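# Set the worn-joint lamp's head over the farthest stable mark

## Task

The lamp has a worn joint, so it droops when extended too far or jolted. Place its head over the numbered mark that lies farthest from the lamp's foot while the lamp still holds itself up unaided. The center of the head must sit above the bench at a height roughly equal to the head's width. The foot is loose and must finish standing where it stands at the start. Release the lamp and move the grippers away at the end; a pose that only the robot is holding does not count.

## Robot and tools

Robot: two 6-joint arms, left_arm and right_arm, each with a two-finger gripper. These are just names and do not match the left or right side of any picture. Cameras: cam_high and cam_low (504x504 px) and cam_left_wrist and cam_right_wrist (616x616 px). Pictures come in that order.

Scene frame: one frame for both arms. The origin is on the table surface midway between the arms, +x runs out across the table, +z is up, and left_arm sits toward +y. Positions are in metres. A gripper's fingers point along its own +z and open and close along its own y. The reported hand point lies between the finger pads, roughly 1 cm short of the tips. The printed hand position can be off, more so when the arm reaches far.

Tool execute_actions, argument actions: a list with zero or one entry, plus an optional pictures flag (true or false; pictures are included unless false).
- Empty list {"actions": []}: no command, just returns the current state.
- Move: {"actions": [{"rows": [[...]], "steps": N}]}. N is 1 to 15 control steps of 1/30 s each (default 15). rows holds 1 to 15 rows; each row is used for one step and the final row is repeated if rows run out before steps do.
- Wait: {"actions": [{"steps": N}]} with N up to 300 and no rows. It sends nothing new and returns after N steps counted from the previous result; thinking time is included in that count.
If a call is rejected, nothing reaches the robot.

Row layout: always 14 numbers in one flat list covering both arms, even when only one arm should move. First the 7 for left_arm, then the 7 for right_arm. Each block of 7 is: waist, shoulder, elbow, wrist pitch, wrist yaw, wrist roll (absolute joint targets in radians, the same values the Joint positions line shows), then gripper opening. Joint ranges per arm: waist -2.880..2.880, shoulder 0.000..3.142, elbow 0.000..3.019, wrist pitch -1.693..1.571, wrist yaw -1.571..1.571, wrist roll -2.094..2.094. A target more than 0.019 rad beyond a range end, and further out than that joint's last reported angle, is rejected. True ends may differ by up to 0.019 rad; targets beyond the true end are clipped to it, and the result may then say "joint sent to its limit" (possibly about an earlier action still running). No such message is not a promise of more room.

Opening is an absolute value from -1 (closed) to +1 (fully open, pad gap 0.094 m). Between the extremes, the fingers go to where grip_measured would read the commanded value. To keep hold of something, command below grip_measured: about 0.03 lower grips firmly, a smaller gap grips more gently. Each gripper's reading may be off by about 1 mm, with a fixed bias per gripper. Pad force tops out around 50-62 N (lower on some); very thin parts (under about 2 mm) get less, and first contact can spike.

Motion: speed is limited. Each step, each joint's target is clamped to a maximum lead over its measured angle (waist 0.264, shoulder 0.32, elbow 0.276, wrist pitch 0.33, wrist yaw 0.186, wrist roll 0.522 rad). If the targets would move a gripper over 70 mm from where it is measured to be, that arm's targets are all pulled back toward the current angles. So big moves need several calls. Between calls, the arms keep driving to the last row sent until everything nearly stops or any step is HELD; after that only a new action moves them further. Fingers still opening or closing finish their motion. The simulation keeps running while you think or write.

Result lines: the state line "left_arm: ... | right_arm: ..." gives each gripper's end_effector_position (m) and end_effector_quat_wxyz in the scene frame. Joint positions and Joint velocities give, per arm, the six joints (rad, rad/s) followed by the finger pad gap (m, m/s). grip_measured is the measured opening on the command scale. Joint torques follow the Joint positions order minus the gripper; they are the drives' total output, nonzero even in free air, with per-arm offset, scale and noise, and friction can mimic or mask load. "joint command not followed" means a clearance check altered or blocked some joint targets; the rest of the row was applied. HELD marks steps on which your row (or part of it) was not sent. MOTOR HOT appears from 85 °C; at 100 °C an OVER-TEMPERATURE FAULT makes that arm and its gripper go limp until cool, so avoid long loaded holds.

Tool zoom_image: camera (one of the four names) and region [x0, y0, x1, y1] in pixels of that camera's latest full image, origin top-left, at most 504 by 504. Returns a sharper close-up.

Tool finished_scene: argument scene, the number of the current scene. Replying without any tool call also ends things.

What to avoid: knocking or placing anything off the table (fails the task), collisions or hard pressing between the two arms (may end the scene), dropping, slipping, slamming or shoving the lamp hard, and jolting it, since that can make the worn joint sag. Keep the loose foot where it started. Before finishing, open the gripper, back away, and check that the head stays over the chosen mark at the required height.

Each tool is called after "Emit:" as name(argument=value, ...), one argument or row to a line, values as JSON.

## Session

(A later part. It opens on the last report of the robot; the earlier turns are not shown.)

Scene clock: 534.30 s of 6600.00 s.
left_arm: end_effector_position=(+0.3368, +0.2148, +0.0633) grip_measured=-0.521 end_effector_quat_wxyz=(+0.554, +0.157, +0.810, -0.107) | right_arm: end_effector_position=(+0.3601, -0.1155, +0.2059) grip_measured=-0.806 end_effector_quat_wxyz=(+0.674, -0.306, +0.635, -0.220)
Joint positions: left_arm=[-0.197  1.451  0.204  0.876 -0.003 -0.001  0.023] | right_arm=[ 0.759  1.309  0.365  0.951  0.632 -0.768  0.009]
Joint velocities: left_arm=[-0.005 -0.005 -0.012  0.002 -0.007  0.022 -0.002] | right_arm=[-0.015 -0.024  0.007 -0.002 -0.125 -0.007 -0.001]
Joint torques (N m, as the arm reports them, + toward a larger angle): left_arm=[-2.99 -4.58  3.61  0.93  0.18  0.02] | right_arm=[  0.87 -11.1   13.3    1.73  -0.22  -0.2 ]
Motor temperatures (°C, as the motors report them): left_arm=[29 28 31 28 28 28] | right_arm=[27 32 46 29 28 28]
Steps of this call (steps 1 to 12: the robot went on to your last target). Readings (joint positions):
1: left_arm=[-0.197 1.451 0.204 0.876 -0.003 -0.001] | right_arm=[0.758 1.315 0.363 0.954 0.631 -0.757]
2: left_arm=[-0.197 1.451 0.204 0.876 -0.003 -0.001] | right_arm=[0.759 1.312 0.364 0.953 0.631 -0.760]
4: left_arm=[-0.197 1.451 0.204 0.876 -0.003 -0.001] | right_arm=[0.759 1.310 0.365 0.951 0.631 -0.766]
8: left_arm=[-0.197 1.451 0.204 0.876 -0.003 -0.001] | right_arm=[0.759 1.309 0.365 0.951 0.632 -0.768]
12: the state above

Emit:
execute_actions(
  actions=[
    {"rows": [[-0.209,1.478,0.192,0.850,0.005,0.005,-0.54,0.784,1.250,0.455,0.954,0.629,-0.798,-0.84],[-0.209,1.478,0.192,0.850,0.005,0.005,-0.54,0.784,1.247,0.457,0.948,0.631,-0.802,-0.84],[-0.209,1.478,0.192,0.850,0.005,0.005,-0.54,0.785,1.244,0.460,0.942,0.632,-0.805,-0.84],[-0.209,1.478,0.192,0.850,0.005,0.005,-0.54,0.786,1.241,0.463,0.936,0.633,-0.809,-0.84],[-0.209,1.478,0.192,0.850,0.005,0.005,-0.54,0.786,1.238,0.465,0.930,0.634,-0.812,-0.84],[-0.209,1.478,0.192,0.850,0.005,0.005,-0.54,0.787,1.235,0.468,0.924,0.636,-0.815,-0.84],[-0.209,1.478,0.192,0.850,0.005,0.005,-0.54,0.788,1.232,0.471,0.918,0.637,-0.819,-0.84],[-0.209,1.478,0.192,0.850,0.005,0.005,-0.54,0.788,1.229,0.473,0.912,0.638,-0.822,-0.84],[-0.209,1.478,0.192,0.850,0.005,0.005,-0.54,0.789,1.226,0.476,0.906,0.639,-0.826,-0.84],[-0.209,1.478,0.192,0.850,0.005,0.005,-0.54,0.790,1.223,0.479,0.901,0.641,-0.829,-0.84],[-0.209,1.478,0.192,0.850,0.005,0.005,-0.54,0.790,1.219,0.481,0.895,0.642,-0.832,-0.84],[-0.209,1.478,0.192,0.850,0.005,0.005,-0.54,0.791,1.216,0.484,0.889,0.643,-0.836,-0.84],[-0.209,1.478,0.192,0.850,0.005,0.005,-0.54,0.791,1.213,0.486,0.883,0.644,-0.839,-0.84],[-0.209,1.478,0.192,0.850,0.005,0.005,-0.54,0.792,1.210,0.489,0.877,0.646,-0.843,-0.84],[-0.209,1.478,0.192,0.850,0.005,0.005,-0.54,0.793,1.207,0.492,0.871,0.647,-0.846,-0.84]], "steps": 15},
  ],
  pictures=false,
)

Emit:
execute_actions(
  actions=[
    {"rows": [[-0.209,1.478,0.192,0.850,0.005,0.005,-0.54,0.793,1.204,0.494,0.865,0.648,-0.849,-0.84],[-0.209,1.478,0.192,0.850,0.005,0.005,-0.54,0.794,1.201,0.497,0.859,0.649,-0.853,-0.84],[-0.209,1.478,0.192,0.850,0.005,0.005,-0.54,0.795,1.198,0.500,0.853,0.651,-0.856,-0.84],[-0.209,1.478,0.192,0.850,0.005,0.005,-0.54,0.795,1.195,0.502,0.847,0.652,-0.860,-0.84],[-0.209,1.478,0.192,0.850,0.005,0.005,-0.54,0.796,1.192,0.505,0.841,0.653,-0.863,-0.84],[-0.209,1.478,0.192,0.850,0.005,0.005,-0.54,0.797,1.190,0.507,0.837,0.654,-0.866,-0.84],[-0.209,1.478,0.192,0.850,0.005,0.005,-0.54,0.798,1.187,0.509,0.832,0.655,-0.869,-0.84],[-0.209,1.478,0.192,0.850,0.005,0.005,-0.54,0.798,1.185,0.511,0.828,0.655,-0.872,-0.84],[-0.209,1.478,0.192,0.850,0.005,0.005,-0.54,0.799,1.182,0.513,0.823,0.656,-0.875,-0.84],[-0.209,1.478,0.192,0.850,0.005,0.005,-0.54,0.800,1.180,0.515,0.819,0.657,-0.878,-0.84],[-0.209,1.478,0.192,0.850,0.005,0.005,-0.54,0.801,1.177,0.516,0.815,0.658,-0.881,-0.84],[-0.209,1.478,0.192,0.850,0.005,0.005,-0.54,0.801,1.175,0.518,0.810,0.658,-0.884,-0.84],[-0.209,1.478,0.192,0.850,0.005,0.005,-0.54,0.802,1.172,0.520,0.806,0.659,-0.887,-0.84],[-0.209,1.478,0.192,0.850,0.005,0.005,-0.54,0.803,1.170,0.522,0.801,0.660,-0.890,-0.84],[-0.209,1.478,0.192,0.850,0.005,0.005,-0.54,0.804,1.167,0.524,0.797,0.661,-0.893,-0.84]], "steps": 15},
  ],
  pictures=false,
)

Emit:
execute_actions(
  actions=[
    {"rows": [[-0.209,1.478,0.192,0.850,0.005,0.005,-0.54,0.804,1.165,0.526,0.793,0.661,-0.896,-0.84],[-0.209,1.478,0.192,0.850,0.005,0.005,-0.54,0.805,1.162,0.528,0.788,0.662,-0.899,-0.84],[-0.209,1.478,0.192,0.850,0.005,0.005,-0.54,0.806,1.160,0.530,0.784,0.663,-0.902,-0.84],[-0.209,1.478,0.192,0.850,0.005,0.005,-0.54,0.807,1.157,0.532,0.779,0.664,-0.905,-0.84],[-0.209,1.478,0.192,0.850,0.005,0.005,-0.54,0.807,1.155,0.534,0.775,0.664,-0.908,-0.84],[-0.209,1.478,0.192,0.850,0.005,0.005,-0.54,0.808,1.152,0.535,0.771,0.665,-0.911,-0.84],[-0.209,1.478,0.192,0.850,0.005,0.005,-0.54,0.809,1.150,0.537,0.766,0.666,-0.914,-0.84],[-0.209,1.478,0.192,0.850,0.005,0.005,-0.54,0.810,1.147,0.539,0.762,0.667,-0.917,-0.84],[-0.209,1.478,0.192,0.850,0.005,0.005,-0.54,0.810,1.145,0.541,0.757,0.667,-0.920,-0.84],[-0.209,1.478,0.192,0.850,0.005,0.005,-0.54,0.811,1.142,0.543,0.753,0.668,-0.923,-0.84],[-0.209,1.478,0.192,0.850,0.005,0.005,-0.54,0.812,1.140,0.545,0.749,0.669,-0.926,-0.84],[-0.209,1.478,0.192,0.850,0.005,0.005,-0.54,0.813,1.138,0.547,0.745,0.670,-0.929,-0.84],[-0.209,1.478,0.192,0.850,0.005,0.005,-0.54,0.814,1.136,0.549,0.741,0.671,-0.932,-0.84],[-0.209,1.478,0.192,0.850,0.005,0.005,-0.54,0.815,1.135,0.551,0.737,0.672,-0.935,-0.84],[-0.209,1.478,0.192,0.850,0.005,0.005,-0.54,0.816,1.133,0.554,0.733,0.673,-0.938,-0.84]], "steps": 15},
  ],
  pictures=false,
)

Emit:
execute_actions(
  actions=[
    {"rows": [[-0.209,1.478,0.192,0.850,0.005,0.005,-0.54,0.816,1.131,0.556,0.729,0.673,-0.941,-0.84],[-0.209,1.478,0.192,0.850,0.005,0.005,-0.54,0.817,1.129,0.558,0.725,0.674,-0.944,-0.84],[-0.209,1.478,0.192,0.850,0.005,0.005,-0.54,0.818,1.127,0.560,0.721,0.675,-0.947,-0.84],[-0.209,1.478,0.192,0.850,0.005,0.005,-0.54,0.819,1.125,0.562,0.717,0.676,-0.950,-0.84],[-0.209,1.478,0.192,0.850,0.005,0.005,-0.54,0.820,1.124,0.564,0.714,0.677,-0.954,-0.84],[-0.209,1.478,0.192,0.850,0.005,0.005,-0.54,0.821,1.122,0.566,0.710,0.678,-0.957,-0.84],[-0.209,1.478,0.192,0.850,0.005,0.005,-0.54,0.822,1.120,0.568,0.706,0.679,-0.960,-0.84],[-0.209,1.478,0.192,0.850,0.005,0.005,-0.54,0.823,1.118,0.570,0.702,0.680,-0.963,-0.84],[-0.209,1.478,0.192,0.850,0.005,0.005,-0.54,0.824,1.116,0.572,0.698,0.681,-0.966,-0.84],[-0.209,1.478,0.192,0.850,0.005,0.005,-0.54,0.825,1.114,0.575,0.694,0.682,-0.969,-0.84],[-0.209,1.478,0.192,0.850,0.005,0.005,-0.54,0.825,1.112,0.577,0.690,0.682,-0.972,-0.84],[-0.209,1.478,0.192,0.850,0.005,0.005,-0.54,0.826,1.111,0.579,0.686,0.683,-0.975,-0.84],[-0.209,1.478,0.192,0.850,0.005,0.005,-0.54,0.827,1.109,0.581,0.682,0.684,-0.978,-0.84],[-0.209,1.478,0.192,0.850,0.005,0.005,-0.54,0.828,1.107,0.583,0.678,0.685,-0.981,-0.84],[-0.209,1.478,0.192,0.850,0.005,0.005,-0.54,0.829,1.105,0.585,0.674,0.686,-0.984,-0.84]], "steps": 15},
  ],
  pictures=false,
)

Emit:
execute_actions(
  actions=[
    {"steps": 15},
  ],
  pictures=true,
)

Scene clock: 579.57 s of 6600.00 s.
left_arm: end_effector_position=(+0.3368, +0.2148, +0.0633) grip_measured=-0.521 end_effector_quat_wxyz=(+0.554, +0.157, +0.810, -0.107) | right_arm: end_effector_position=(+0.3614, -0.1124, +0.2183) grip_measured=-0.806 end_effector_quat_wxyz=(+0.666, -0.316, +0.633, -0.236)
Joint positions: left_arm=[-0.197  1.451  0.204  0.876 -0.003 -0.001  0.023] | right_arm=[ 0.768  1.267  0.39   0.876  0.65  -0.803  0.009]
Joint velocities: left_arm=[ 0.005 -0.024  0.002 -0.017 -0.007 -0.007 -0.001] | right_arm=[ 0.015 -0.103  0.061 -0.173  0.007 -0.139 -0.001]
Joint torques (N m, as the arm reports them, + toward a larger angle): left_arm=[-2.97 -4.58  3.62  0.95  0.18  0.02] | right_arm=[ 0.57 -9.79 14.55  1.56 -0.36 -0.24]
Motor temperatures (°C, as the motors report them): left_arm=[29 28 30 28 28 28] | right_arm=[27 33 53 28 28 28]
Steps of this call (steps 1 to 30: the robot went on to your last target; steps 31 to 90: nothing new was sent; then 41.77 s passed at rest; steps 91 to 105: all 15 steps of this action). Readings (joint positions):
91: left_arm=[-0.197 1.451 0.204 0.876 -0.003 -0.001] | right_arm=[0.759 1.309 0.365 0.950 0.632 -0.769]
92: left_arm=[-0.197 1.451 0.204 0.876 -0.003 -0.001] | right_arm=[0.760 1.308 0.366 0.947 0.633 -0.770]
94: left_arm=[-0.197 1.451 0.204 0.876 -0.003 -0.001] | right_arm=[0.761 1.305 0.368 0.938 0.636 -0.772]
98: left_arm=[-0.197 1.451 0.204 0.876 -0.003 -0.001] | right_arm=[0.764 1.292 0.374 0.916 0.642 -0.780]
105: the state above

Scene clock: 580.07 s of 6600.00 s.
left_arm: end_effector_position=(+0.3368, +0.2148, +0.0633) grip_measured=-0.521 end_effector_quat_wxyz=(+0.554, +0.157, +0.810, -0.107) | right_arm: end_effector_position=(+0.3623, -0.1079, +0.2338) grip_measured=-0.806 end_effector_quat_wxyz=(+0.659, -0.330, +0.626, -0.253)
Joint positions: left_arm=[-0.197  1.451  0.204  0.876 -0.003 -0.001  0.023] | right_arm=[ 0.779  1.224  0.42   0.801  0.665 -0.849  0.009]
Joint velocities: left_arm=[-0.005 -0.015  0.012 -0.007  0.037 -0.022 -0.001] | right_arm=[ 0.034 -0.083  0.046 -0.12   0.051 -0.11  -0.002]
Joint torques (N m, as the arm reports them, + toward a larger angle): left_arm=[-3.06 -4.57  3.6   0.94  0.19  0.03] | right_arm=[  0.75 -11.23  15.16   1.5   -0.27  -0.27]
Motor temperatures (°C, as the motors report them): left_arm=[29 28 30 28 28 28] | right_arm=[27 33 53 28 28 28]
Steps of this call (steps 1 to 15: all 15 steps of this action). Readings (joint positions):
1: left_arm=[-0.197 1.451 0.204 0.876 -0.003 -0.001] | right_arm=[0.769 1.264 0.393 0.870 0.652 -0.807]
2: left_arm=[-0.197 1.451 0.204 0.876 -0.003 -0.001] | right_arm=[0.770 1.261 0.395 0.864 0.653 -0.810]
4: left_arm=[-0.197 1.451 0.204 0.876 -0.003 -0.001] | right_arm=[0.771 1.254 0.399 0.853 0.655 -0.816]
8: left_arm=[-0.197 1.451 0.204 0.876 -0.003 -0.001] | right_arm=[0.774 1.242 0.408 0.831 0.659 -0.829]
15: the state above

Scene clock: 580.57 s of 6600.00 s.
left_arm: end_effector_position=(+0.3368, +0.2148, +0.0633) grip_measured=-0.521 end_effector_quat_wxyz=(+0.554, +0.157, +0.810, -0.107) | right_arm: end_effector_position=(+0.3618, -0.1031, +0.2478) grip_measured=-0.805 end_effector_quat_wxyz=(+0.653, -0.344, +0.619, -0.267)
Joint positions: left_arm=[-0.197  1.451  0.204  0.876 -0.003 -0.001  0.023] | right_arm=[ 0.791  1.188  0.446  0.737  0.676 -0.892  0.009]
Joint velocities: left_arm=[-0.005  0.005  0.007  0.012  0.037 -0.066  0.   ] | right_arm=[ 0.015 -0.054  0.042 -0.1    0.022 -0.066  0.   ]
Joint torques (N m, as the arm reports them, + toward a larger angle): left_arm=[-2.94 -4.52  3.59  0.95  0.18  0.03] | right_arm=[ 0.58 -9.41 15.98  1.71 -0.23 -0.32]
Motor temperatures (°C, as the motors report them): left_arm=[29 28 30 28 28 28] | right_arm=[27 33 53 28 28 28]
Steps of this call (steps 1 to 15: all 15 steps of this action). Readings (joint positions):
1: left_arm=[-0.197 1.451 0.204 0.876 -0.003 -0.001] | right_arm=[0.780 1.221 0.421 0.797 0.665 -0.851]
2: left_arm=[-0.197 1.451 0.204 0.876 -0.003 -0.001] | right_arm=[0.780 1.219 0.423 0.792 0.666 -0.854]
4: left_arm=[-0.197 1.451 0.204 0.876 -0.003 -0.001] | right_arm=[0.782 1.213 0.426 0.783 0.668 -0.860]
8: left_arm=[-0.197 1.451 0.204 0.876 -0.003 -0.001] | right_arm=[0.785 1.203 0.433 0.766 0.670 -0.871]
15: the state above

Scene clock: 581.07 s of 6600.00 s.
left_arm: end_effector_position=(+0.3368, +0.2148, +0.0633) grip_measured=-0.521 end_effector_quat_wxyz=(+0.554, +0.157, +0.810, -0.107) | right_arm: end_effector_position=(+0.3616, -0.0984, +0.2602) grip_measured=-0.805 end_effector_quat_wxyz=(+0.647, -0.357, +0.613, -0.280)
Joint positions: left_arm=[-0.197  1.451  0.204  0.876 -0.003 -0.001  0.023] | right_arm=[ 0.803  1.161  0.473  0.679  0.689 -0.93   0.009]
Joint velocities: left_arm=[-0.015 -0.015 -0.007 -0.007 -0.022 -0.022  0.001] | right_arm=[ 0.015 -0.044  0.037 -0.1   -0.007 -0.139 -0.   ]
Joint torques (N m, as the arm reports them, + toward a larger angle): left_arm=[-3.   -4.6   3.6   0.95  0.18  0.02] | right_arm=[  0.54 -10.4   16.2    1.26  -0.2   -0.27]
Motor temperatures (°C, as the motors report them): left_arm=[29 28 30 28 28 28] | right_arm=[27 33 53 28 28 28]
Steps of this call (steps 1 to 15: all 15 steps of this action). Readings (joint positions):
1: left_arm=[-0.197 1.451 0.204 0.876 -0.003 -0.001] | right_arm=[0.792 1.186 0.448 0.732 0.677 -0.894]
2: left_arm=[-0.197 1.451 0.204 0.876 -0.003 -0.001] | right_arm=[0.792 1.184 0.450 0.729 0.678 -0.897]
4: left_arm=[-0.197 1.451 0.204 0.876 -0.003 -0.001] | right_arm=[0.794 1.180 0.453 0.721 0.679 -0.902]
8: left_arm=[-0.197 1.451 0.204 0.876 -0.003 -0.001] | right_arm=[0.797 1.173 0.460 0.707 0.684 -0.913]
15: the state above

Scene clock: 581.57 s of 6600.00 s.
left_arm: end_effector_position=(+0.3368, +0.2148, +0.0633) grip_measured=-0.521 end_effector_quat_wxyz=(+0.554, +0.157, +0.810, -0.107) | right_arm: end_effector_position=(+0.3614, -0.0966, +0.2645) grip_measured=-0.805 end_effector_quat_wxyz=(+0.646, -0.361, +0.610, -0.284)
Joint positions: left_arm=[-0.197  1.451  0.204  0.876 -0.003 -0.001  0.023] | right_arm=[ 0.807  1.155  0.48   0.67   0.69  -0.945  0.009]
Joint velocities: left_arm=[ 0.005  0.005  0.007 -0.032 -0.066  0.022  0.   ] | right_arm=[ 0.005  0.005 -0.002 -0.002 -0.037 -0.022  0.001]
Joint torques (N m, as the arm reports them, + toward a larger angle): left_arm=[-3.02 -4.6   3.6   0.91  0.19  0.03] | right_arm=[  1.27 -10.38  16.66   1.43  -0.23  -0.31]
Motor temperatures (°C, as the motors report them): left_arm=[29 28 30 28 28 28] | right_arm=[27 33 54 28 28 28]
Steps of this call (steps 1 to 15: the robot went on to your last target). Readings (joint positions):
1: left_arm=[-0.197 1.451 0.204 0.876 -0.003 -0.001] | right_arm=[0.804 1.159 0.474 0.676 0.690 -0.933]
2: left_arm=[-0.197 1.451 0.204 0.876 -0.003 -0.001] | right_arm=[0.805 1.158 0.476 0.674 0.690 -0.936]
4: left_arm=[-0.197 1.451 0.204 0.876 -0.003 -0.001] | right_arm=[0.805 1.156 0.478 0.672 0.690 -0.940]
8: left_arm=[-0.197 1.451 0.204 0.876 -0.003 -0.001] | right_arm=[0.807 1.155 0.480 0.670 0.690 -0.945]
15: the state above

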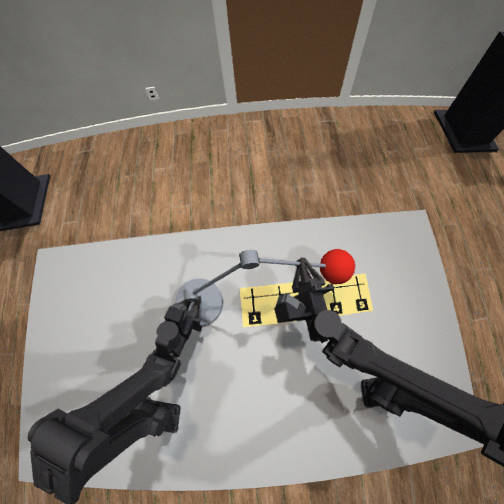

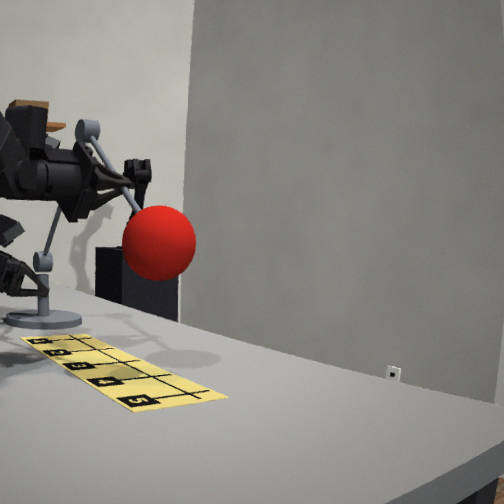

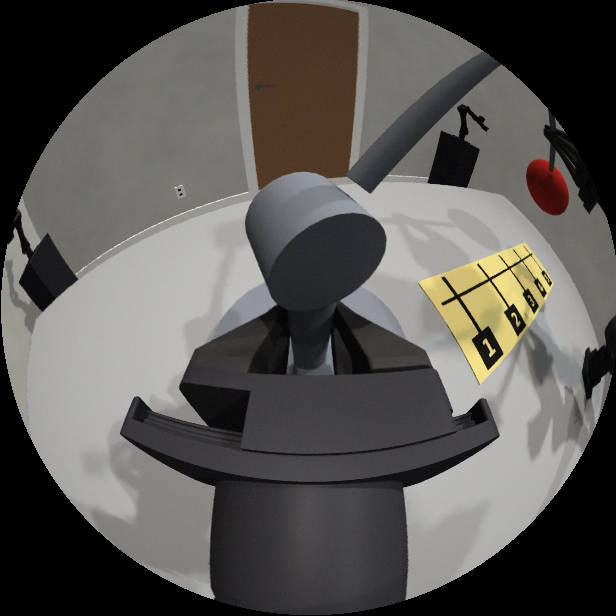

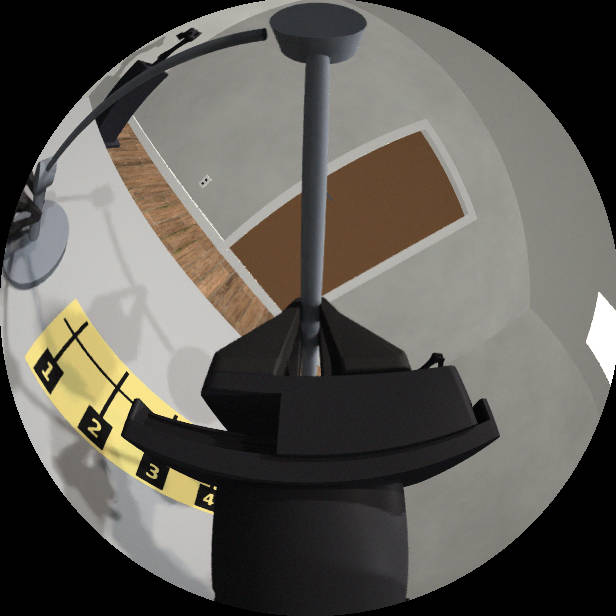

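Emit:
execute_actions(
  actions=[
    {"rows": [[-0.209,1.478,0.192,0.850,0.005,0.005,-0.54,0.831,1.109,0.584,0.678,0.686,-0.979,-0.84],[-0.209,1.478,0.192,0.850,0.005,0.005,-0.54,0.832,1.114,0.582,0.681,0.686,-0.975,-0.84],[-0.209,1.478,0.192,0.850,0.005,0.005,-0.54,0.834,1.118,0.581,0.685,0.686,-0.970,-0.84],[-0.209,1.478,0.192,0.850,0.005,0.005,-0.54,0.836,1.122,0.579,0.688,0.686,-0.966,-0.84],[-0.209,1.478,0.192,0.850,0.005,0.005,-0.54,0.837,1.127,0.578,0.692,0.686,-0.961,-0.84],[-0.209,1.478,0.192,0.850,0.005,0.005,-0.54,0.839,1.131,0.577,0.695,0.686,-0.956,-0.84],[-0.209,1.478,0.192,0.850,0.005,0.005,-0.54,0.841,1.135,0.575,0.699,0.686,-0.952,-0.84],[-0.209,1.478,0.192,0.850,0.005,0.005,-0.54,0.842,1.139,0.574,0.702,0.686,-0.947,-0.84],[-0.209,1.478,0.192,0.850,0.005,0.005,-0.54,0.844,1.144,0.572,0.706,0.686,-0.943,-0.84],[-0.209,1.478,0.192,0.850,0.005,0.005,-0.54,0.846,1.148,0.571,0.709,0.686,-0.938,-0.84],[-0.209,1.478,0.192,0.850,0.005,0.005,-0.54,0.847,1.152,0.570,0.713,0.686,-0.933,-0.84],[-0.209,1.478,0.192,0.850,0.005,0.005,-0.54,0.849,1.157,0.568,0.716,0.686,-0.929,-0.84],[-0.209,1.478,0.192,0.850,0.005,0.005,-0.54,0.851,1.161,0.567,0.720,0.686,-0.924,-0.84],[-0.209,1.478,0.192,0.850,0.005,0.005,-0.54,0.852,1.165,0.565,0.723,0.686,-0.920,-0.84],[-0.209,1.478,0.192,0.850,0.005,0.005,-0.54,0.854,1.170,0.564,0.727,0.687,-0.915,-0.84]], "steps": 15},
  ],
  pictures=false,
)

Emit:
execute_actions(
  actions=[
    {"rows": [[-0.209,1.478,0.192,0.850,0.005,0.005,-0.54,0.856,1.174,0.563,0.730,0.687,-0.910,-0.84],[-0.209,1.478,0.192,0.850,0.005,0.005,-0.54,0.857,1.178,0.561,0.734,0.687,-0.906,-0.84],[-0.209,1.478,0.192,0.850,0.005,0.005,-0.54,0.859,1.182,0.560,0.737,0.687,-0.901,-0.84],[-0.209,1.478,0.192,0.850,0.005,0.005,-0.54,0.861,1.187,0.558,0.741,0.687,-0.897,-0.84],[-0.209,1.478,0.192,0.850,0.005,0.005,-0.54,0.862,1.191,0.557,0.744,0.687,-0.892,-0.84],[-0.209,1.478,0.192,0.850,0.005,0.005,-0.54,0.864,1.195,0.556,0.748,0.687,-0.887,-0.84],[-0.209,1.478,0.192,0.850,0.005,0.005,-0.54,0.866,1.200,0.554,0.751,0.687,-0.883,-0.84],[-0.209,1.478,0.192,0.850,0.005,0.005,-0.54,0.867,1.204,0.553,0.755,0.687,-0.878,-0.84],[-0.209,1.478,0.192,0.850,0.005,0.005,-0.54,0.869,1.208,0.551,0.758,0.687,-0.874,-0.84],[-0.209,1.478,0.192,0.850,0.005,0.005,-0.54,0.871,1.213,0.550,0.762,0.687,-0.869,-0.84],[-0.209,1.478,0.192,0.850,0.005,0.005,-0.54,0.872,1.217,0.549,0.765,0.687,-0.864,-0.84],[-0.209,1.478,0.192,0.850,0.005,0.005,-0.54,0.874,1.221,0.547,0.769,0.687,-0.860,-0.84],[-0.209,1.478,0.192,0.850,0.005,0.005,-0.54,0.876,1.225,0.546,0.772,0.687,-0.855,-0.84],[-0.209,1.478,0.192,0.850,0.005,0.005,-0.54,0.877,1.230,0.544,0.776,0.687,-0.851,-0.84],[-0.209,1.478,0.192,0.850,0.005,0.005,-0.54,0.879,1.234,0.543,0.779,0.687,-0.846,-0.84]], "steps": 15},
  ],
  pictures=false,
)

Emit:
execute_actions(
  actions=[
    {"steps": 12},
  ],
  pictures=false,
)

Scene clock: 601.53 s of 6600.00 s.
left_arm: end_effector_position=(+0.3368, +0.2148, +0.0633) grip_measured=-0.521 end_effector_quat_wxyz=(+0.554, +0.157, +0.810, -0.107) | right_arm: end_effector_position=(+0.3606, -0.0962, +0.2640) grip_measured=-0.805 end_effector_quat_wxyz=(+0.648, -0.354, +0.613, -0.280)
Joint positions: left_arm=[-0.197  1.451  0.204  0.876 -0.003 -0.001  0.023] | right_arm=[ 0.812  1.158  0.48   0.673  0.702 -0.929  0.009]
Joint velocities: left_arm=[-0.015 -0.005 -0.007 -0.022 -0.007  0.007 -0.001] | right_arm=[-0.015  0.044 -0.002  0.081  0.183  0.022  0.001]
Joint torques (N m, as the arm reports them, + toward a larger angle): left_arm=[-3.07 -4.56  3.6   0.94  0.19  0.02] | right_arm=[ 1.45 -5.79 14.96  3.09 -0.74  0.22]
Motor temperatures (°C, as the motors report them): left_arm=[29 28 30 28 28 28] | right_arm=[27 33 58 28 28 28]
Steps of this call (steps 1 to 15: the robot went on to your last target; steps 16 to 90: nothing new was sent; then 16.47 s passed at rest; steps 91 to 105: all 15 steps of this action). Readings (joint positions):
91: left_arm=[-0.197 1.451 0.204 0.876 -0.003 -0.001] | right_arm=[0.807 1.155 0.480 0.670 0.690 -0.945]
92: left_arm=[-0.197 1.451 0.204 0.876 -0.003 -0.001] | right_arm=[0.807 1.155 0.480 0.670 0.691 -0.945]
94: left_arm=[-0.197 1.451 0.204 0.876 -0.003 -0.001] | right_arm=[0.807 1.155 0.480 0.670 0.692 -0.945]
98: left_arm=[-0.197 1.451 0.204 0.876 -0.003 -0.001] | right_arm=[0.809 1.155 0.480 0.670 0.694 -0.942]
105: the state above

Scene clock: 602.03 s of 6600.00 s.
left_arm: end_effector_position=(+0.3368, +0.2148, +0.0633) grip_measured=-0.521 end_effector_quat_wxyz=(+0.554, +0.157, +0.810, -0.107) | right_arm: end_effector_position=(+0.3620, -0.0882, +0.2544) grip_measured=-0.806 end_effector_quat_wxyz=(+0.658, -0.333, +0.623, -0.259)
Joint positions: left_arm=[-0.197  1.451  0.204  0.876 -0.003 -0.001  0.023] | right_arm=[ 0.826  1.209  0.48   0.731  0.715 -0.867  0.009]
Joint velocities: left_arm=[-0.005 -0.005 -0.007 -0.007 -0.066  0.022 -0.001] | right_arm=[ 0.034  0.142 -0.002  0.115 -0.022  0.095 -0.   ]
Joint torques (N m, as the arm reports them, + toward a larger angle): left_arm=[-3.02 -4.58  3.59  0.94  0.18  0.02] | right_arm=[ 2.61 -4.4  13.23  2.83 -1.24  0.04]
Motor temperatures (°C, as the motors report them): left_arm=[29 28 30 28 28 28] | right_arm=[27 33 58 28 28 28]
Steps of this call (steps 1 to 15: all 15 steps of this action). Readings (joint positions):
1: left_arm=[-0.197 1.451 0.204 0.876 -0.003 -0.001] | right_arm=[0.812 1.159 0.480 0.676 0.703 -0.928]
2: left_arm=[-0.197 1.451 0.204 0.876 -0.003 -0.001] | right_arm=[0.813 1.161 0.480 0.679 0.706 -0.926]
4: left_arm=[-0.197 1.451 0.204 0.876 -0.003 -0.001] | right_arm=[0.814 1.166 0.480 0.687 0.709 -0.923]
8: left_arm=[-0.197 1.451 0.204 0.876 -0.003 -0.001] | right_arm=[0.818 1.180 0.480 0.703 0.711 -0.907]
15: the state above

Scene clock: 602.43 s of 6600.00 s.
left_arm: end_effector_position=(+0.3368, +0.2148, +0.0633) grip_measured=-0.521 end_effector_quat_wxyz=(+0.554, +0.157, +0.810, -0.107) | right_arm: end_effector_position=(+0.3619, -0.0861, +0.2519) grip_measured=-0.806 end_effector_quat_wxyz=(+0.661, -0.328, +0.626, -0.251)
Joint positions: left_arm=[-0.197  1.451  0.204  0.876 -0.003 -0.001  0.023] | right_arm=[ 0.829  1.219  0.48   0.738  0.715 -0.846  0.009]
Joint velocities: left_arm=[-0.015 -0.015 -0.007 -0.002 -0.022 -0.066 -0.001] | right_arm=[-0.015  0.005 -0.002 -0.002 -0.007  0.051  0.001]
Joint torques (N m, as the arm reports them, + toward a larger angle): left_arm=[-3.06 -4.76  3.61  0.94  0.19  0.03] | right_arm=[ 2.1  -5.92 13.02  2.97 -1.21  0.03]
Motor temperatures (°C, as the motors report them): left_arm=[29 28 30 28 28 28] | right_arm=[27 33 58 28 28 28]
Steps of this call (steps 1 to 12: the robot went on to your last target). Readings (joint positions):
1: left_arm=[-0.197 1.451 0.204 0.876 -0.003 -0.001] | right_arm=[0.827 1.213 0.480 0.734 0.715 -0.862]
2: left_arm=[-0.197 1.451 0.204 0.876 -0.003 -0.001] | right_arm=[0.828 1.216 0.480 0.736 0.715 -0.857]
4: left_arm=[-0.197 1.451 0.204 0.876 -0.003 -0.001] | right_arm=[0.829 1.218 0.480 0.738 0.715 -0.850]
8: left_arm=[-0.197 1.451 0.204 0.876 -0.003 -0.001] | right_arm=[0.829 1.219 0.480 0.738 0.715 -0.846]
12: the state above

Emit:
execute_actions(
  actions=[
    {"rows": [[-0.209,1.478,0.192,0.850,0.005,0.005,-0.54,0.880,1.236,0.543,0.781,0.688,-0.843,-0.84],[-0.209,1.478,0.192,0.850,0.005,0.005,-0.54,0.881,1.239,0.544,0.784,0.689,-0.838,-0.84],[-0.209,1.478,0.192,0.850,0.005,0.005,-0.54,0.883,1.243,0.545,0.787,0.691,-0.832,-0.84],[-0.209,1.478,0.192,0.850,0.005,0.005,-0.54,0.884,1.247,0.545,0.791,0.692,-0.825,-0.84],[-0.209,1.478,0.192,0.850,0.005,0.005,-0.54,0.886,1.252,0.546,0.795,0.694,-0.818,-0.84],[-0.209,1.478,0.192,0.850,0.005,0.005,-0.54,0.888,1.256,0.547,0.799,0.696,-0.811,-0.84],[-0.209,1.478,0.192,0.850,0.005,0.005,-0.54,0.889,1.260,0.547,0.802,0.697,-0.804,-0.84],[-0.209,1.478,0.192,0.850,0.005,0.005,-0.54,0.891,1.265,0.548,0.806,0.699,-0.798,-0.84],[-0.209,1.478,0.192,0.850,0.005,0.005,-0.54,0.893,1.269,0.549,0.810,0.701,-0.791,-0.84],[-0.209,1.478,0.192,0.850,0.005,0.005,-0.54,0.894,1.273,0.549,0.814,0.702,-0.784,-0.84],[-0.209,1.478,0.192,0.850,0.005,0.005,-0.54,0.896,1.278,0.550,0.818,0.704,-0.777,-0.84],[-0.209,1.478,0.192,0.850,0.005,0.005,-0.54,0.898,1.282,0.551,0.821,0.706,-0.770,-0.84],[-0.209,1.478,0.192,0.850,0.005,0.005,-0.54,0.900,1.286,0.552,0.825,0.708,-0.764,-0.84],[-0.209,1.478,0.192,0.850,0.005,0.005,-0.54,0.901,1.291,0.552,0.829,0.709,-0.757,-0.84],[-0.209,1.478,0.192,0.850,0.005,0.005,-0.54,0.903,1.295,0.553,0.833,0.711,-0.750,-0.84]], "steps": 15},
  ],
  pictures=false,
)

Emit:
execute_actions(
  actions=[
    {"rows": [[-0.209,1.478,0.192,0.850,0.005,0.005,-0.54,0.905,1.299,0.554,0.836,0.713,-0.744,-0.84],[-0.209,1.478,0.192,0.850,0.005,0.005,-0.54,0.906,1.303,0.555,0.839,0.714,-0.737,-0.84],[-0.209,1.478,0.192,0.850,0.005,0.005,-0.54,0.908,1.307,0.556,0.843,0.716,-0.731,-0.84],[-0.209,1.478,0.192,0.850,0.005,0.005,-0.54,0.909,1.311,0.556,0.846,0.717,-0.724,-0.84],[-0.209,1.478,0.192,0.850,0.005,0.005,-0.54,0.911,1.315,0.557,0.849,0.719,-0.718,-0.84],[-0.209,1.478,0.192,0.850,0.005,0.005,-0.54,0.913,1.319,0.558,0.852,0.721,-0.712,-0.84],[-0.209,1.478,0.192,0.850,0.005,0.005,-0.54,0.914,1.323,0.559,0.855,0.722,-0.705,-0.84],[-0.209,1.478,0.192,0.850,0.005,0.005,-0.54,0.916,1.326,0.560,0.859,0.724,-0.699,-0.84],[-0.209,1.478,0.192,0.850,0.005,0.005,-0.54,0.917,1.330,0.561,0.862,0.725,-0.692,-0.84],[-0.209,1.478,0.192,0.850,0.005,0.005,-0.54,0.919,1.334,0.562,0.865,0.727,-0.686,-0.84],[-0.209,1.478,0.192,0.850,0.005,0.005,-0.54,0.921,1.338,0.563,0.868,0.729,-0.680,-0.84],[-0.209,1.478,0.192,0.850,0.005,0.005,-0.54,0.922,1.342,0.563,0.871,0.730,-0.673,-0.84],[-0.209,1.478,0.192,0.850,0.005,0.005,-0.54,0.924,1.346,0.564,0.875,0.732,-0.667,-0.84],[-0.209,1.478,0.192,0.850,0.005,0.005,-0.54,0.925,1.350,0.565,0.878,0.733,-0.660,-0.84],[-0.209,1.478,0.192,0.850,0.005,0.005,-0.54,0.927,1.354,0.566,0.881,0.735,-0.654,-0.84]], "steps": 15},
  ],
  pictures=false,
)

Emit:
execute_actions(
  actions=[
    {"rows": [[-0.209,1.478,0.192,0.850,0.005,0.005,-0.54,0.929,1.358,0.567,0.884,0.737,-0.647,-0.84],[-0.209,1.478,0.192,0.850,0.005,0.005,-0.54,0.931,1.363,0.569,0.887,0.739,-0.639,-0.84],[-0.209,1.478,0.192,0.850,0.005,0.005,-0.54,0.933,1.367,0.570,0.890,0.741,-0.632,-0.84],[-0.209,1.478,0.192,0.850,0.005,0.005,-0.54,0.934,1.371,0.571,0.893,0.742,-0.624,-0.84],[-0.209,1.478,0.192,0.850,0.005,0.005,-0.54,0.936,1.376,0.573,0.897,0.744,-0.617,-0.84],[-0.209,1.478,0.192,0.850,0.005,0.005,-0.54,0.938,1.380,0.574,0.900,0.746,-0.609,-0.84],[-0.209,1.478,0.192,0.850,0.005,0.005,-0.54,0.940,1.384,0.575,0.903,0.748,-0.602,-0.84],[-0.209,1.478,0.192,0.850,0.005,0.005,-0.54,0.942,1.389,0.577,0.906,0.750,-0.594,-0.84],[-0.209,1.478,0.192,0.850,0.005,0.005,-0.54,0.944,1.393,0.578,0.909,0.752,-0.587,-0.84],[-0.209,1.478,0.192,0.850,0.005,0.005,-0.54,0.945,1.397,0.579,0.912,0.753,-0.580,-0.84],[-0.209,1.478,0.192,0.850,0.005,0.005,-0.54,0.947,1.401,0.580,0.915,0.755,-0.574,-0.84],[-0.209,1.478,0.192,0.850,0.005,0.005,-0.54,0.948,1.404,0.581,0.917,0.756,-0.568,-0.84],[-0.209,1.478,0.192,0.850,0.005,0.005,-0.54,0.950,1.407,0.582,0.919,0.758,-0.563,-0.84],[-0.209,1.478,0.192,0.850,0.005,0.005,-0.54,0.950,1.409,0.583,0.920,0.758,-0.560,-0.84],[-0.209,1.478,0.192,0.850,0.005,0.005,-0.54,0.951,1.410,0.583,0.921,0.759,-0.558,-0.84]], "steps": 15},
  ],
  pictures=false,
)

Emit:
execute_actions(
  actions=[
    {"steps": 15},
  ],
  pictures=true,
)

Emit:
zoom_image(
  camera="cam_low",
  region=[10, 250, 230, 420],
)

Emit:
zoom_image(
  camera="cam_high",
  region=[230, 250, 390, 340],
)

Scene clock: 626.17 s of 6600.00 s.
left_arm: end_effector_position=(+0.3368, +0.2148, +0.0633) grip_measured=-0.521 end_effector_quat_wxyz=(+0.554, +0.157, +0.810, -0.107) | right_arm: end_effector_position=(+0.3611, -0.0773, +0.2419) grip_measured=-0.806 end_effector_quat_wxyz=(+0.671, -0.305, +0.637, -0.226)
Joint positions: left_arm=[-0.197  1.451  0.204  0.876 -0.003 -0.001  0.023] | right_arm=[ 0.849  1.268  0.48   0.791  0.732 -0.773  0.009]
Joint velocities: left_arm=[-0.005  0.005 -0.002  0.002  0.022 -0.022 -0.002] | right_arm=[ 0.034  0.122  0.002  0.144 -0.051  0.168  0.   ]
Joint torques (N m, as the arm reports them, + toward a larger angle): left_arm=[-3.01 -4.52  3.61  0.95  0.18  0.03] | right_arm=[ 3.77 -6.76 13.34  2.49 -0.99  0.06]
Motor temperatures (°C, as the motors report them): left_arm=[29 28 30 28 28 28] | right_arm=[27 32 55 29 30 28]
Steps of this call (steps 1 to 30: the robot went on to your last target; steps 31 to 90: nothing new was sent; then 20.23 s passed at rest; steps 91 to 105: all 15 steps of this action). Readings (joint positions):
91: left_arm=[-0.197 1.451 0.204 0.876 -0.003 -0.001] | right_arm=[0.829 1.219 0.480 0.738 0.715 -0.846]
92: left_arm=[-0.197 1.451 0.204 0.876 -0.003 -0.001] | right_arm=[0.830 1.219 0.480 0.739 0.715 -0.844]
94: left_arm=[-0.197 1.451 0.204 0.876 -0.003 -0.001] | right_arm=[0.831 1.222 0.480 0.743 0.718 -0.840]
98: left_arm=[-0.197 1.451 0.204 0.876 -0.003 -0.001] | right_arm=[0.837 1.237 0.480 0.759 0.724 -0.820]
105: the state above

Scene clock: 626.67 s of 6600.00 s.
left_arm: end_effector_position=(+0.3368, +0.2148, +0.0633) grip_measured=-0.521 end_effector_quat_wxyz=(+0.554, +0.157, +0.810, -0.107) | right_arm: end_effector_position=(+0.3602, -0.0650, +0.2313) grip_measured=-0.806 end_effector_quat_wxyz=(+0.682, -0.273, +0.651, -0.191)
Joint positions: left_arm=[-0.197  1.451  0.204  0.876 -0.003 -0.001  0.023] | right_arm=[ 0.875  1.326  0.489  0.842  0.756 -0.674  0.009]
Joint velocities: left_arm=[-0.005 -0.015 -0.007 -0.002 -0.066  0.037  0.001] | right_arm=[ 0.044  0.122  0.027  0.095  0.066  0.212 -0.001]
Joint torques (N m, as the arm reports them, + toward a larger angle): left_arm=[-3.05 -4.63  3.61  0.95  0.19  0.02] | right_arm=[ 3.67 -6.2  13.28  2.46 -0.92 -0.05]
Motor temperatures (°C, as the motors report them): left_arm=[29 28 30 28 28 28] | right_arm=[27 32 55 29 30 28]
Steps of this call (steps 1 to 15: all 15 steps of this action). Readings (joint positions):
1: left_arm=[-0.197 1.451 0.204 0.876 -0.003 -0.001] | right_arm=[0.851 1.272 0.480 0.796 0.733 -0.766]
2: left_arm=[-0.197 1.451 0.204 0.876 -0.003 -0.001] | right_arm=[0.853 1.276 0.480 0.800 0.735 -0.759]
4: left_arm=[-0.197 1.451 0.204 0.876 -0.003 -0.001] | right_arm=[0.856 1.284 0.481 0.806 0.738 -0.746]
8: left_arm=[-0.197 1.451 0.204 0.876 -0.003 -0.001] | right_arm=[0.863 1.300 0.484 0.819 0.745 -0.720]
15: the state above

Scene clock: 627.17 s of 6600.00 s.
left_arm: end_effector_position=(+0.3368, +0.2148, +0.0633) grip_measured=-0.521 end_effector_quat_wxyz=(+0.554, +0.157, +0.810, -0.107) | right_arm: end_effector_position=(+0.3596, -0.0505, +0.2211) grip_measured=-0.806 end_effector_quat_wxyz=(+0.691, -0.240, +0.664, -0.154)
Joint positions: left_arm=[-0.197  1.451  0.204  0.876 -0.003 -0.001  0.023] | right_arm=[ 0.903  1.387  0.505  0.886  0.78  -0.569  0.009]
Joint velocities: left_arm=[ 0.005 -0.005 -0.022  0.012  0.022  0.022 -0.001] | right_arm=[0.024 0.063 0.032 0.032 0.081 0.227 0.   ]
Joint torques (N m, as the arm reports them, + toward a larger angle): left_arm=[-2.93 -4.65  3.62  0.98  0.19  0.02] | right_arm=[ 2.38 -6.94 13.1   2.5  -0.98 -0.1 ]
Motor temperatures (°C, as the motors report them): left_arm=[29 28 30 28 28 28] | right_arm=[27 32 55 29 30 28]
Steps of this call (steps 1 to 15: all 15 steps of this action). Readings (joint positions):
1: left_arm=[-0.197 1.451 0.204 0.876 -0.003 -0.001] | right_arm=[0.877 1.331 0.490 0.845 0.758 -0.668]
2: left_arm=[-0.197 1.451 0.204 0.876 -0.003 -0.001] | right_arm=[0.878 1.334 0.491 0.848 0.759 -0.661]
4: left_arm=[-0.197 1.451 0.204 0.876 -0.003 -0.001] | right_arm=[0.882 1.343 0.493 0.855 0.763 -0.646]
8: left_arm=[-0.197 1.451 0.204 0.876 -0.003 -0.001] | right_arm=[0.890 1.360 0.497 0.867 0.771 -0.617]
15: the state above

Scene clock: 627.67 s of 6600.00 s.
left_arm: end_effector_position=(+0.3368, +0.2148, +0.0633) grip_measured=-0.521 end_effector_quat_wxyz=(+0.554, +0.157, +0.810, -0.107) | right_arm: end_effector_position=(+0.3594, -0.0490, +0.2204) grip_measured=-0.806 end_effector_quat_wxyz=(+0.692, -0.236, +0.666, -0.149)
Joint positions: left_arm=[-0.197  1.451  0.204  0.876 -0.003 -0.001  0.023] | right_arm=[ 0.905  1.391  0.507  0.888  0.781 -0.555  0.009]
Joint velocities: left_arm=[-0.005 -0.024  0.002 -0.002 -0.037 -0.081 -0.001] | right_arm=[-0.015 -0.005  0.012 -0.017  0.007  0.051 -0.001]
Joint torques (N m, as the arm reports them, + toward a larger angle): left_arm=[-3.03 -4.56  3.59  0.93  0.19  0.02] | right_arm=[ 2.23 -7.11 12.98  2.72 -0.96  0.09]
Motor temperatures (°C, as the motors report them): left_arm=[29 28 30 28 28 28] | right_arm=[27 32 55 29 30 28]
Steps of this call (steps 1 to 15: the robot went on to your last target). Readings (joint positions):
1: left_arm=[-0.197 1.451 0.204 0.876 -0.003 -0.001] | right_arm=[0.904 1.389 0.506 0.888 0.781 -0.564]
2: left_arm=[-0.197 1.451 0.204 0.876 -0.003 -0.001] | right_arm=[0.904 1.390 0.506 0.888 0.781 -0.561]
4: left_arm=[-0.197 1.451 0.204 0.876 -0.003 -0.001] | right_arm=[0.905 1.391 0.507 0.888 0.781 -0.557]
8: left_arm=[-0.197 1.451 0.204 0.876 -0.003 -0.001] | right_arm=[0.905 1.391 0.507 0.888 0.781 -0.555]
15: the state above

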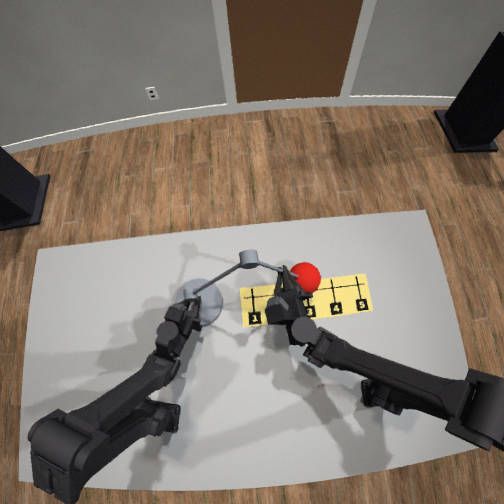

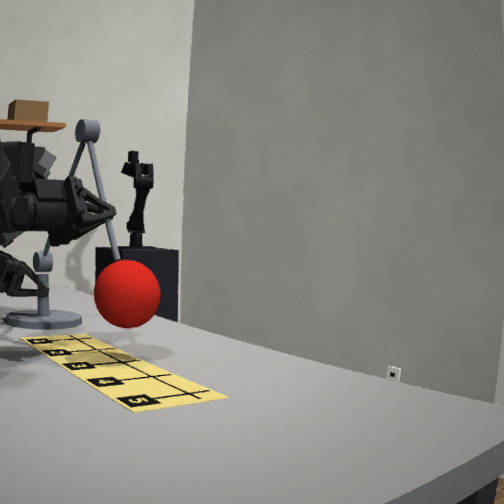

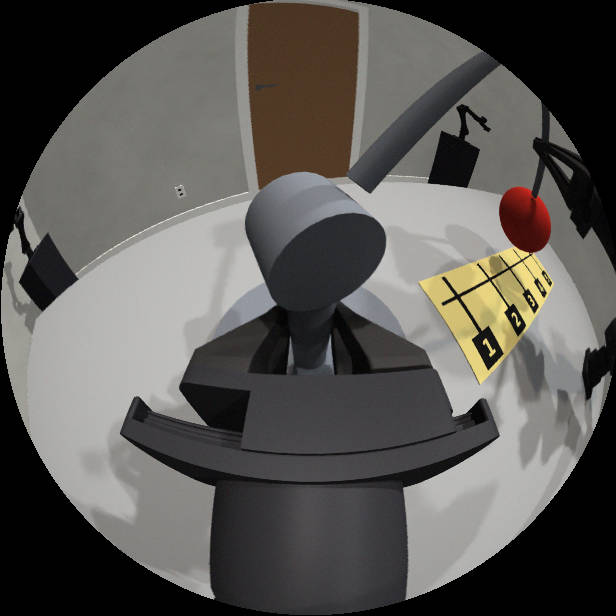

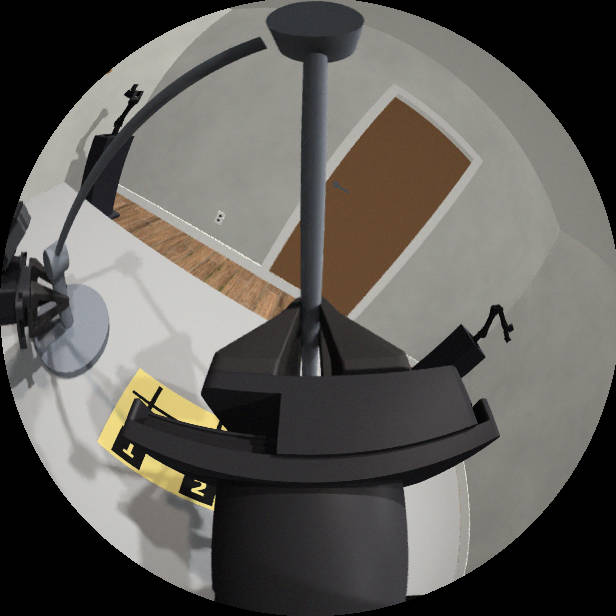

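Region (10, 250, 230, 420) of cam_low's 504x504 image, scaled by 2.291, with more detail than that image has; it fills the top 389 rows of this view, and the rest is white.

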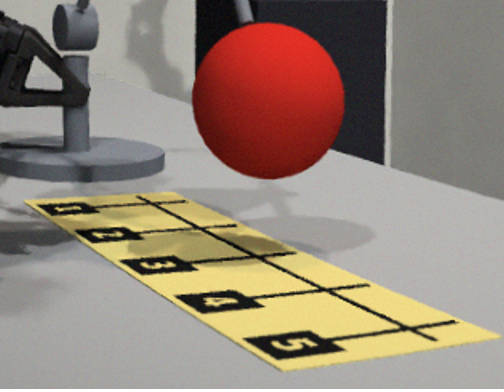

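Region (230, 250, 390, 340) of cam_high's 504x504 image, scaled by 3.150, with more detail than that image has; it fills the top 284 rows of this view, and the rest is white.

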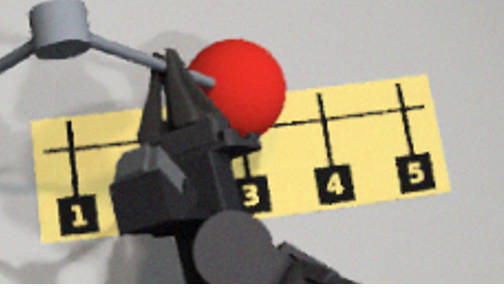

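Emit:
execute_actions(
  actions=[],
  pictures=true,
)

Scene clock: 635.50 s of 6600.00 s.
left_arm: end_effector_position=(+0.3368, +0.2148, +0.0633) grip_measured=-0.521 end_effector_quat_wxyz=(+0.554, +0.157, +0.810, -0.107) | right_arm: end_effector_position=(+0.3594, -0.0490, +0.2204) grip_measured=-0.806 end_effector_quat_wxyz=(+0.692, -0.236, +0.666, -0.149)
Joint positions: left_arm=[-0.197  1.451  0.204  0.876 -0.003 -0.001  0.023] | right_arm=[ 0.905  1.391  0.507  0.888  0.781 -0.555  0.009]
Joint velocities: left_arm=[-0.005 -0.015  0.007 -0.017 -0.022 -0.022  0.001] | right_arm=[-0.015 -0.005 -0.002 -0.017 -0.081  0.037  0.001]
Joint torques (N m, as the arm reports them, + toward a larger angle): left_arm=[-2.97 -4.64  3.61  0.92  0.19  0.03] | right_arm=[ 2.91 -6.31 13.06  2.31 -0.98  0.01]
Motor temperatures (°C, as the motors report them): left_arm=[29 28 30 28 28 28] | right_arm=[27 32 55 29 30 28]
Steps of this call (steps 1 to 15: the robot went on to your last target; steps 16 to 90: nothing new was sent; then 4.83 s passed at rest). Readings (joint positions):
1: left_arm=[-0.197 1.451 0.204 0.876 -0.003 -0.001] | right_arm=[0.905 1.391 0.507 0.888 0.781 -0.555]
2: left_arm=[-0.197 1.451 0.204 0.876 -0.003 -0.001] | right_arm=[0.905 1.391 0.507 0.888 0.781 -0.555]
4: left_arm=[-0.197 1.451 0.204 0.876 -0.003 -0.001] | right_arm=[0.905 1.391 0.507 0.888 0.781 -0.555]
8: left_arm=[-0.197 1.451 0.204 0.876 -0.003 -0.001] | right_arm=[0.905 1.391 0.507 0.888 0.781 -0.555]
90: the state above
All arms were judged still, so your last target was given up. Only a new action makes them travel on or press farther. Fingers that are still opening or closing keep moving.

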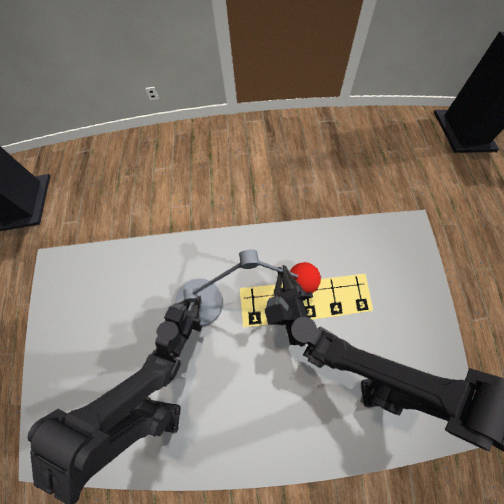

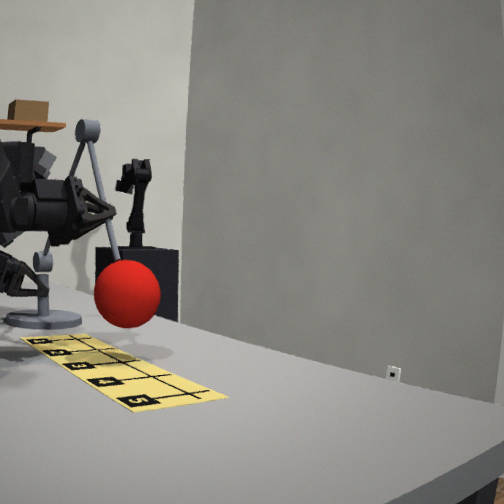

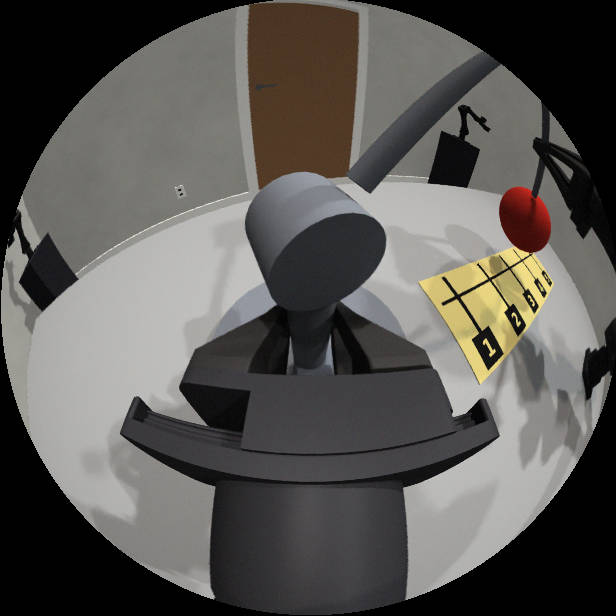

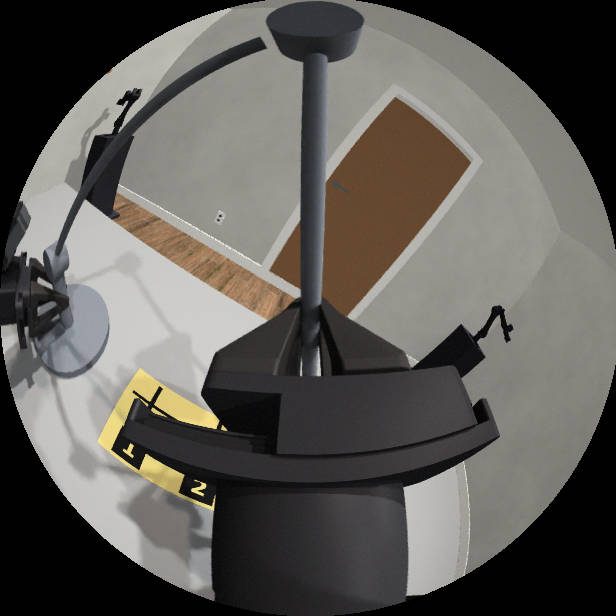

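Emit:
execute_actions(
  actions=[
    {"rows": [
[-0.2082,1.478,0.192,0.850,0.0045,0.0046,-0.54, 0.9479,1.4087,0.5793,0.9188,0.7605,-0.5578,-0.84],
[-0.2074,1.478,0.192,0.850,0.0039,0.0042,-0.54, 0.9449,1.4075,0.5755,0.9166,0.7619,-0.5576,-0.84],
[-0.2066,1.478,0.192,0.850,0.0034,0.0038,-0.54, 0.9418,1.4062,0.5718,0.9144,0.7634,-0.5574,-0.84],
[-0.2058,1.478,0.192,0.850,0.0029,0.0034,-0.54, 0.9387,1.4049,0.5681,0.9122,0.7649,-0.5572,-0.84],
[-0.2050,1.478,0.192,0.850,0.0023,0.0030,-0.54, 0.9357,1.4037,0.5643,0.9100,0.7663,-0.5570,-0.84],
[-0.2042,1.478,0.192,0.850,0.0018,0.0026,-0.54, 0.9326,1.4024,0.5606,0.9078,0.7678,-0.5568,-0.84],
[-0.2034,1.478,0.192,0.850,0.0013,0.0022,-0.54, 0.9295,1.4011,0.5569,0.9056,0.7693,-0.5566,-0.84],
[-0.2026,1.478,0.192,0.850,0.0007,0.0018,-0.54, 0.9265,1.3999,0.5531,0.9034,0.7707,-0.5564,-0.84],
[-0.2018,1.478,0.192,0.850,0.0002,0.0014,-0.54, 0.9234,1.3986,0.5494,0.9012,0.7722,-0.5562,-0.84],
[-0.2010,1.478,0.192,0.850,-0.0003,0.0010,-0.54, 0.9203,1.3973,0.5457,0.8990,0.7737,-0.5560,-0.84],
[-0.2002,1.478,0.192,0.850,-0.0009,0.0006,-0.54, 0.9173,1.3961,0.5419,0.8968,0.7751,-0.5558,-0.84],
[-0.1994,1.478,0.192,0.850,-0.0014,0.0002,-0.54, 0.9142,1.3948,0.5382,0.8946,0.7766,-0.5556,-0.84],
[-0.1986,1.478,0.192,0.850,-0.0019,-0.0002,-0.54, 0.9111,1.3935,0.5345,0.8924,0.7781,-0.5554,-0.84],
[-0.1978,1.478,0.192,0.850,-0.0025,-0.0006,-0.54, 0.9081,1.3923,0.5307,0.8902,0.7795,-0.5552,-0.84],
[-0.1970,1.478,0.192,0.850,-0.0030,-0.0010,-0.54, 0.9050,1.3910,0.5270,0.8880,0.7810,-0.5550,-0.84]
], "steps": 15},
  ],
  pictures=false,
)

Emit:
execute_actions(
  actions=[
    {"rows": [
[-0.1970,1.478,0.192,0.850,-0.0030,-0.0010,-0.54, 0.9050,1.3910,0.5270,0.8880,0.7810,-0.5550,-0.835],
[-0.1970,1.478,0.192,0.850,-0.0030,-0.0010,-0.54, 0.9050,1.3910,0.5270,0.8880,0.7810,-0.5550,-0.830],
[-0.1970,1.478,0.192,0.850,-0.0030,-0.0010,-0.54, 0.9050,1.3910,0.5270,0.8880,0.7810,-0.5550,-0.825],
[-0.1970,1.478,0.192,0.850,-0.0030,-0.0010,-0.54, 0.9050,1.3910,0.5270,0.8880,0.7810,-0.5550,-0.820],
[-0.1970,1.478,0.192,0.850,-0.0030,-0.0010,-0.54, 0.9050,1.3910,0.5270,0.8880,0.7810,-0.5550,-0.815],
[-0.1970,1.478,0.192,0.850,-0.0030,-0.0010,-0.54, 0.9050,1.3910,0.5270,0.8880,0.7810,-0.5550,-0.810],
[-0.1970,1.478,0.192,0.850,-0.0030,-0.0010,-0.54, 0.9050,1.3910,0.5270,0.8880,0.7810,-0.5550,-0.805],
[-0.1970,1.478,0.192,0.850,-0.0030,-0.0010,-0.54, 0.9050,1.3910,0.5270,0.8880,0.7810,-0.5550,-0.800],
[-0.1970,1.478,0.192,0.850,-0.0030,-0.0010,-0.54, 0.9050,1.3910,0.5270,0.8880,0.7810,-0.5550,-0.793],
[-0.1970,1.478,0.192,0.850,-0.0030,-0.0010,-0.54, 0.9050,1.3910,0.5270,0.8880,0.7810,-0.5550,-0.785],
[-0.1970,1.478,0.192,0.850,-0.0030,-0.0010,-0.54, 0.9050,1.3910,0.5270,0.8880,0.7810,-0.5550,-0.775],
[-0.1970,1.478,0.192,0.850,-0.0030,-0.0010,-0.54, 0.9050,1.3910,0.5270,0.8880,0.7810,-0.5550,-0.765],
[-0.1970,1.478,0.192,0.850,-0.0030,-0.0010,-0.54, 0.9050,1.3910,0.5270,0.8880,0.7810,-0.5550,-0.755],
[-0.1970,1.478,0.192,0.850,-0.0030,-0.0010,-0.54, 0.9050,1.3910,0.5270,0.8880,0.7810,-0.5550,-0.742],
[-0.1970,1.478,0.192,0.850,-0.0030,-0.0010,-0.54, 0.9050,1.3910,0.5270,0.8880,0.7810,-0.5550,-0.730]
], "steps": 15},
  ],
  pictures=true,
)

Scene clock: 653.83 s of 6600.00 s.
left_arm: end_effector_position=(+0.3369, +0.2150, +0.0633) grip_measured=-0.521 end_effector_quat_wxyz=(+0.554, +0.157, +0.810, -0.107) | right_arm: end_effector_position=(+0.3595, -0.0497, +0.2204) grip_measured=-0.806 end_effector_quat_wxyz=(+0.692, -0.234, +0.666, -0.149)
Joint positions: left_arm=[-0.197  1.451  0.204  0.876 -0.004 -0.001  0.023] | right_arm=[ 0.905  1.391  0.507  0.888  0.785 -0.553  0.009]
Joint velocities: left_arm=[-0.015 -0.015 -0.002  0.002  0.007  0.051 -0.   ] | right_arm=[-0.005 -0.015 -0.002 -0.002 -0.022 -0.022 -0.001]
Joint torques (N m, as the arm reports them, + toward a larger angle): left_arm=[-1.95 -4.57  3.61  0.96 -0.05 -0.05] | right_arm=[-0.31 -7.99  8.52  1.19 -0.28  0.11]
Motor temperatures (°C, as the motors report them): left_arm=[29 28 30 28 28 28] | right_arm=[27 32 55 29 30 28]
Steps of this call (steps 1 to 90: nothing new was sent; then 14.83 s passed at rest; steps 91 to 105: all 15 steps of this action). Readings (joint positions):
91: left_arm=[-0.197 1.451 0.204 0.876 -0.003 -0.001] | right_arm=[0.905 1.391 0.507 0.888 0.781 -0.555]
92: left_arm=[-0.197 1.451 0.204 0.876 -0.003 -0.001] | right_arm=[0.905 1.391 0.507 0.888 0.781 -0.554]
94: left_arm=[-0.197 1.451 0.204 0.876 -0.003 -0.001] | right_arm=[0.905 1.391 0.507 0.888 0.782 -0.554]
98: left_arm=[-0.197 1.451 0.204 0.876 -0.003 -0.001] | right_arm=[0.905 1.391 0.507 0.888 0.783 -0.553]
105: the state above

Scene clock: 654.33 s of 6600.00 s.
left_arm: end_effector_position=(+0.3369, +0.2150, +0.0633) grip_measured=-0.521 end_effector_quat_wxyz=(+0.554, +0.157, +0.810, -0.107) | right_arm: end_effector_position=(+0.3595, -0.0497, +0.2204) grip_measured=-0.738 end_effector_quat_wxyz=(+0.692, -0.234, +0.666, -0.149)
Joint positions: left_arm=[-0.197  1.451  0.204  0.876 -0.004 -0.001  0.023] | right_arm=[ 0.905  1.391  0.507  0.888  0.785 -0.553  0.012]
Joint velocities: left_arm=[0.005 0.005 0.007 0.002 0.022 0.051 0.001] | right_arm=[ 0.005 -0.015 -0.007  0.002 -0.022 -0.081  0.013]
Joint torques (N m, as the arm reports them, + toward a larger angle): left_arm=[-2.   -4.62  3.61  0.96 -0.04 -0.06] | right_arm=[ -1.48 -10.58   8.66   1.44  -0.23   0.  ]
Motor temperatures (°C, as the motors report them): left_arm=[29 28 30 28 28 28] | right_arm=[27 32 55 29 30 28]
Steps of this call (steps 1 to 15: all 15 steps of this action). Readings (joint positions):
1: left_arm=[-0.197 1.451 0.204 0.876 -0.004 -0.001] | right_arm=[0.905 1.391 0.507 0.888 0.785 -0.553]
2: left_arm=[-0.197 1.451 0.204 0.876 -0.004 -0.001] | right_arm=[0.905 1.391 0.507 0.888 0.785 -0.553]
4: left_arm=[-0.197 1.451 0.204 0.876 -0.004 -0.001] | right_arm=[0.905 1.391 0.507 0.888 0.785 -0.553]
8: left_arm=[-0.197 1.451 0.204 0.876 -0.004 -0.001] | right_arm=[0.905 1.391 0.507 0.888 0.785 -0.553]
15: the state above

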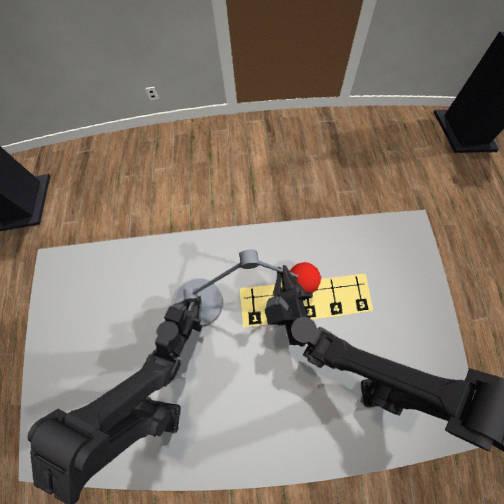

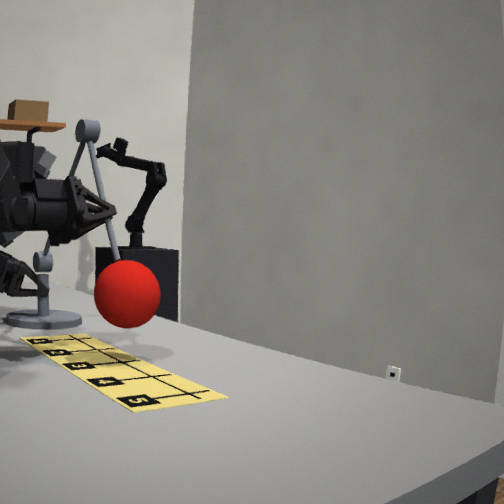

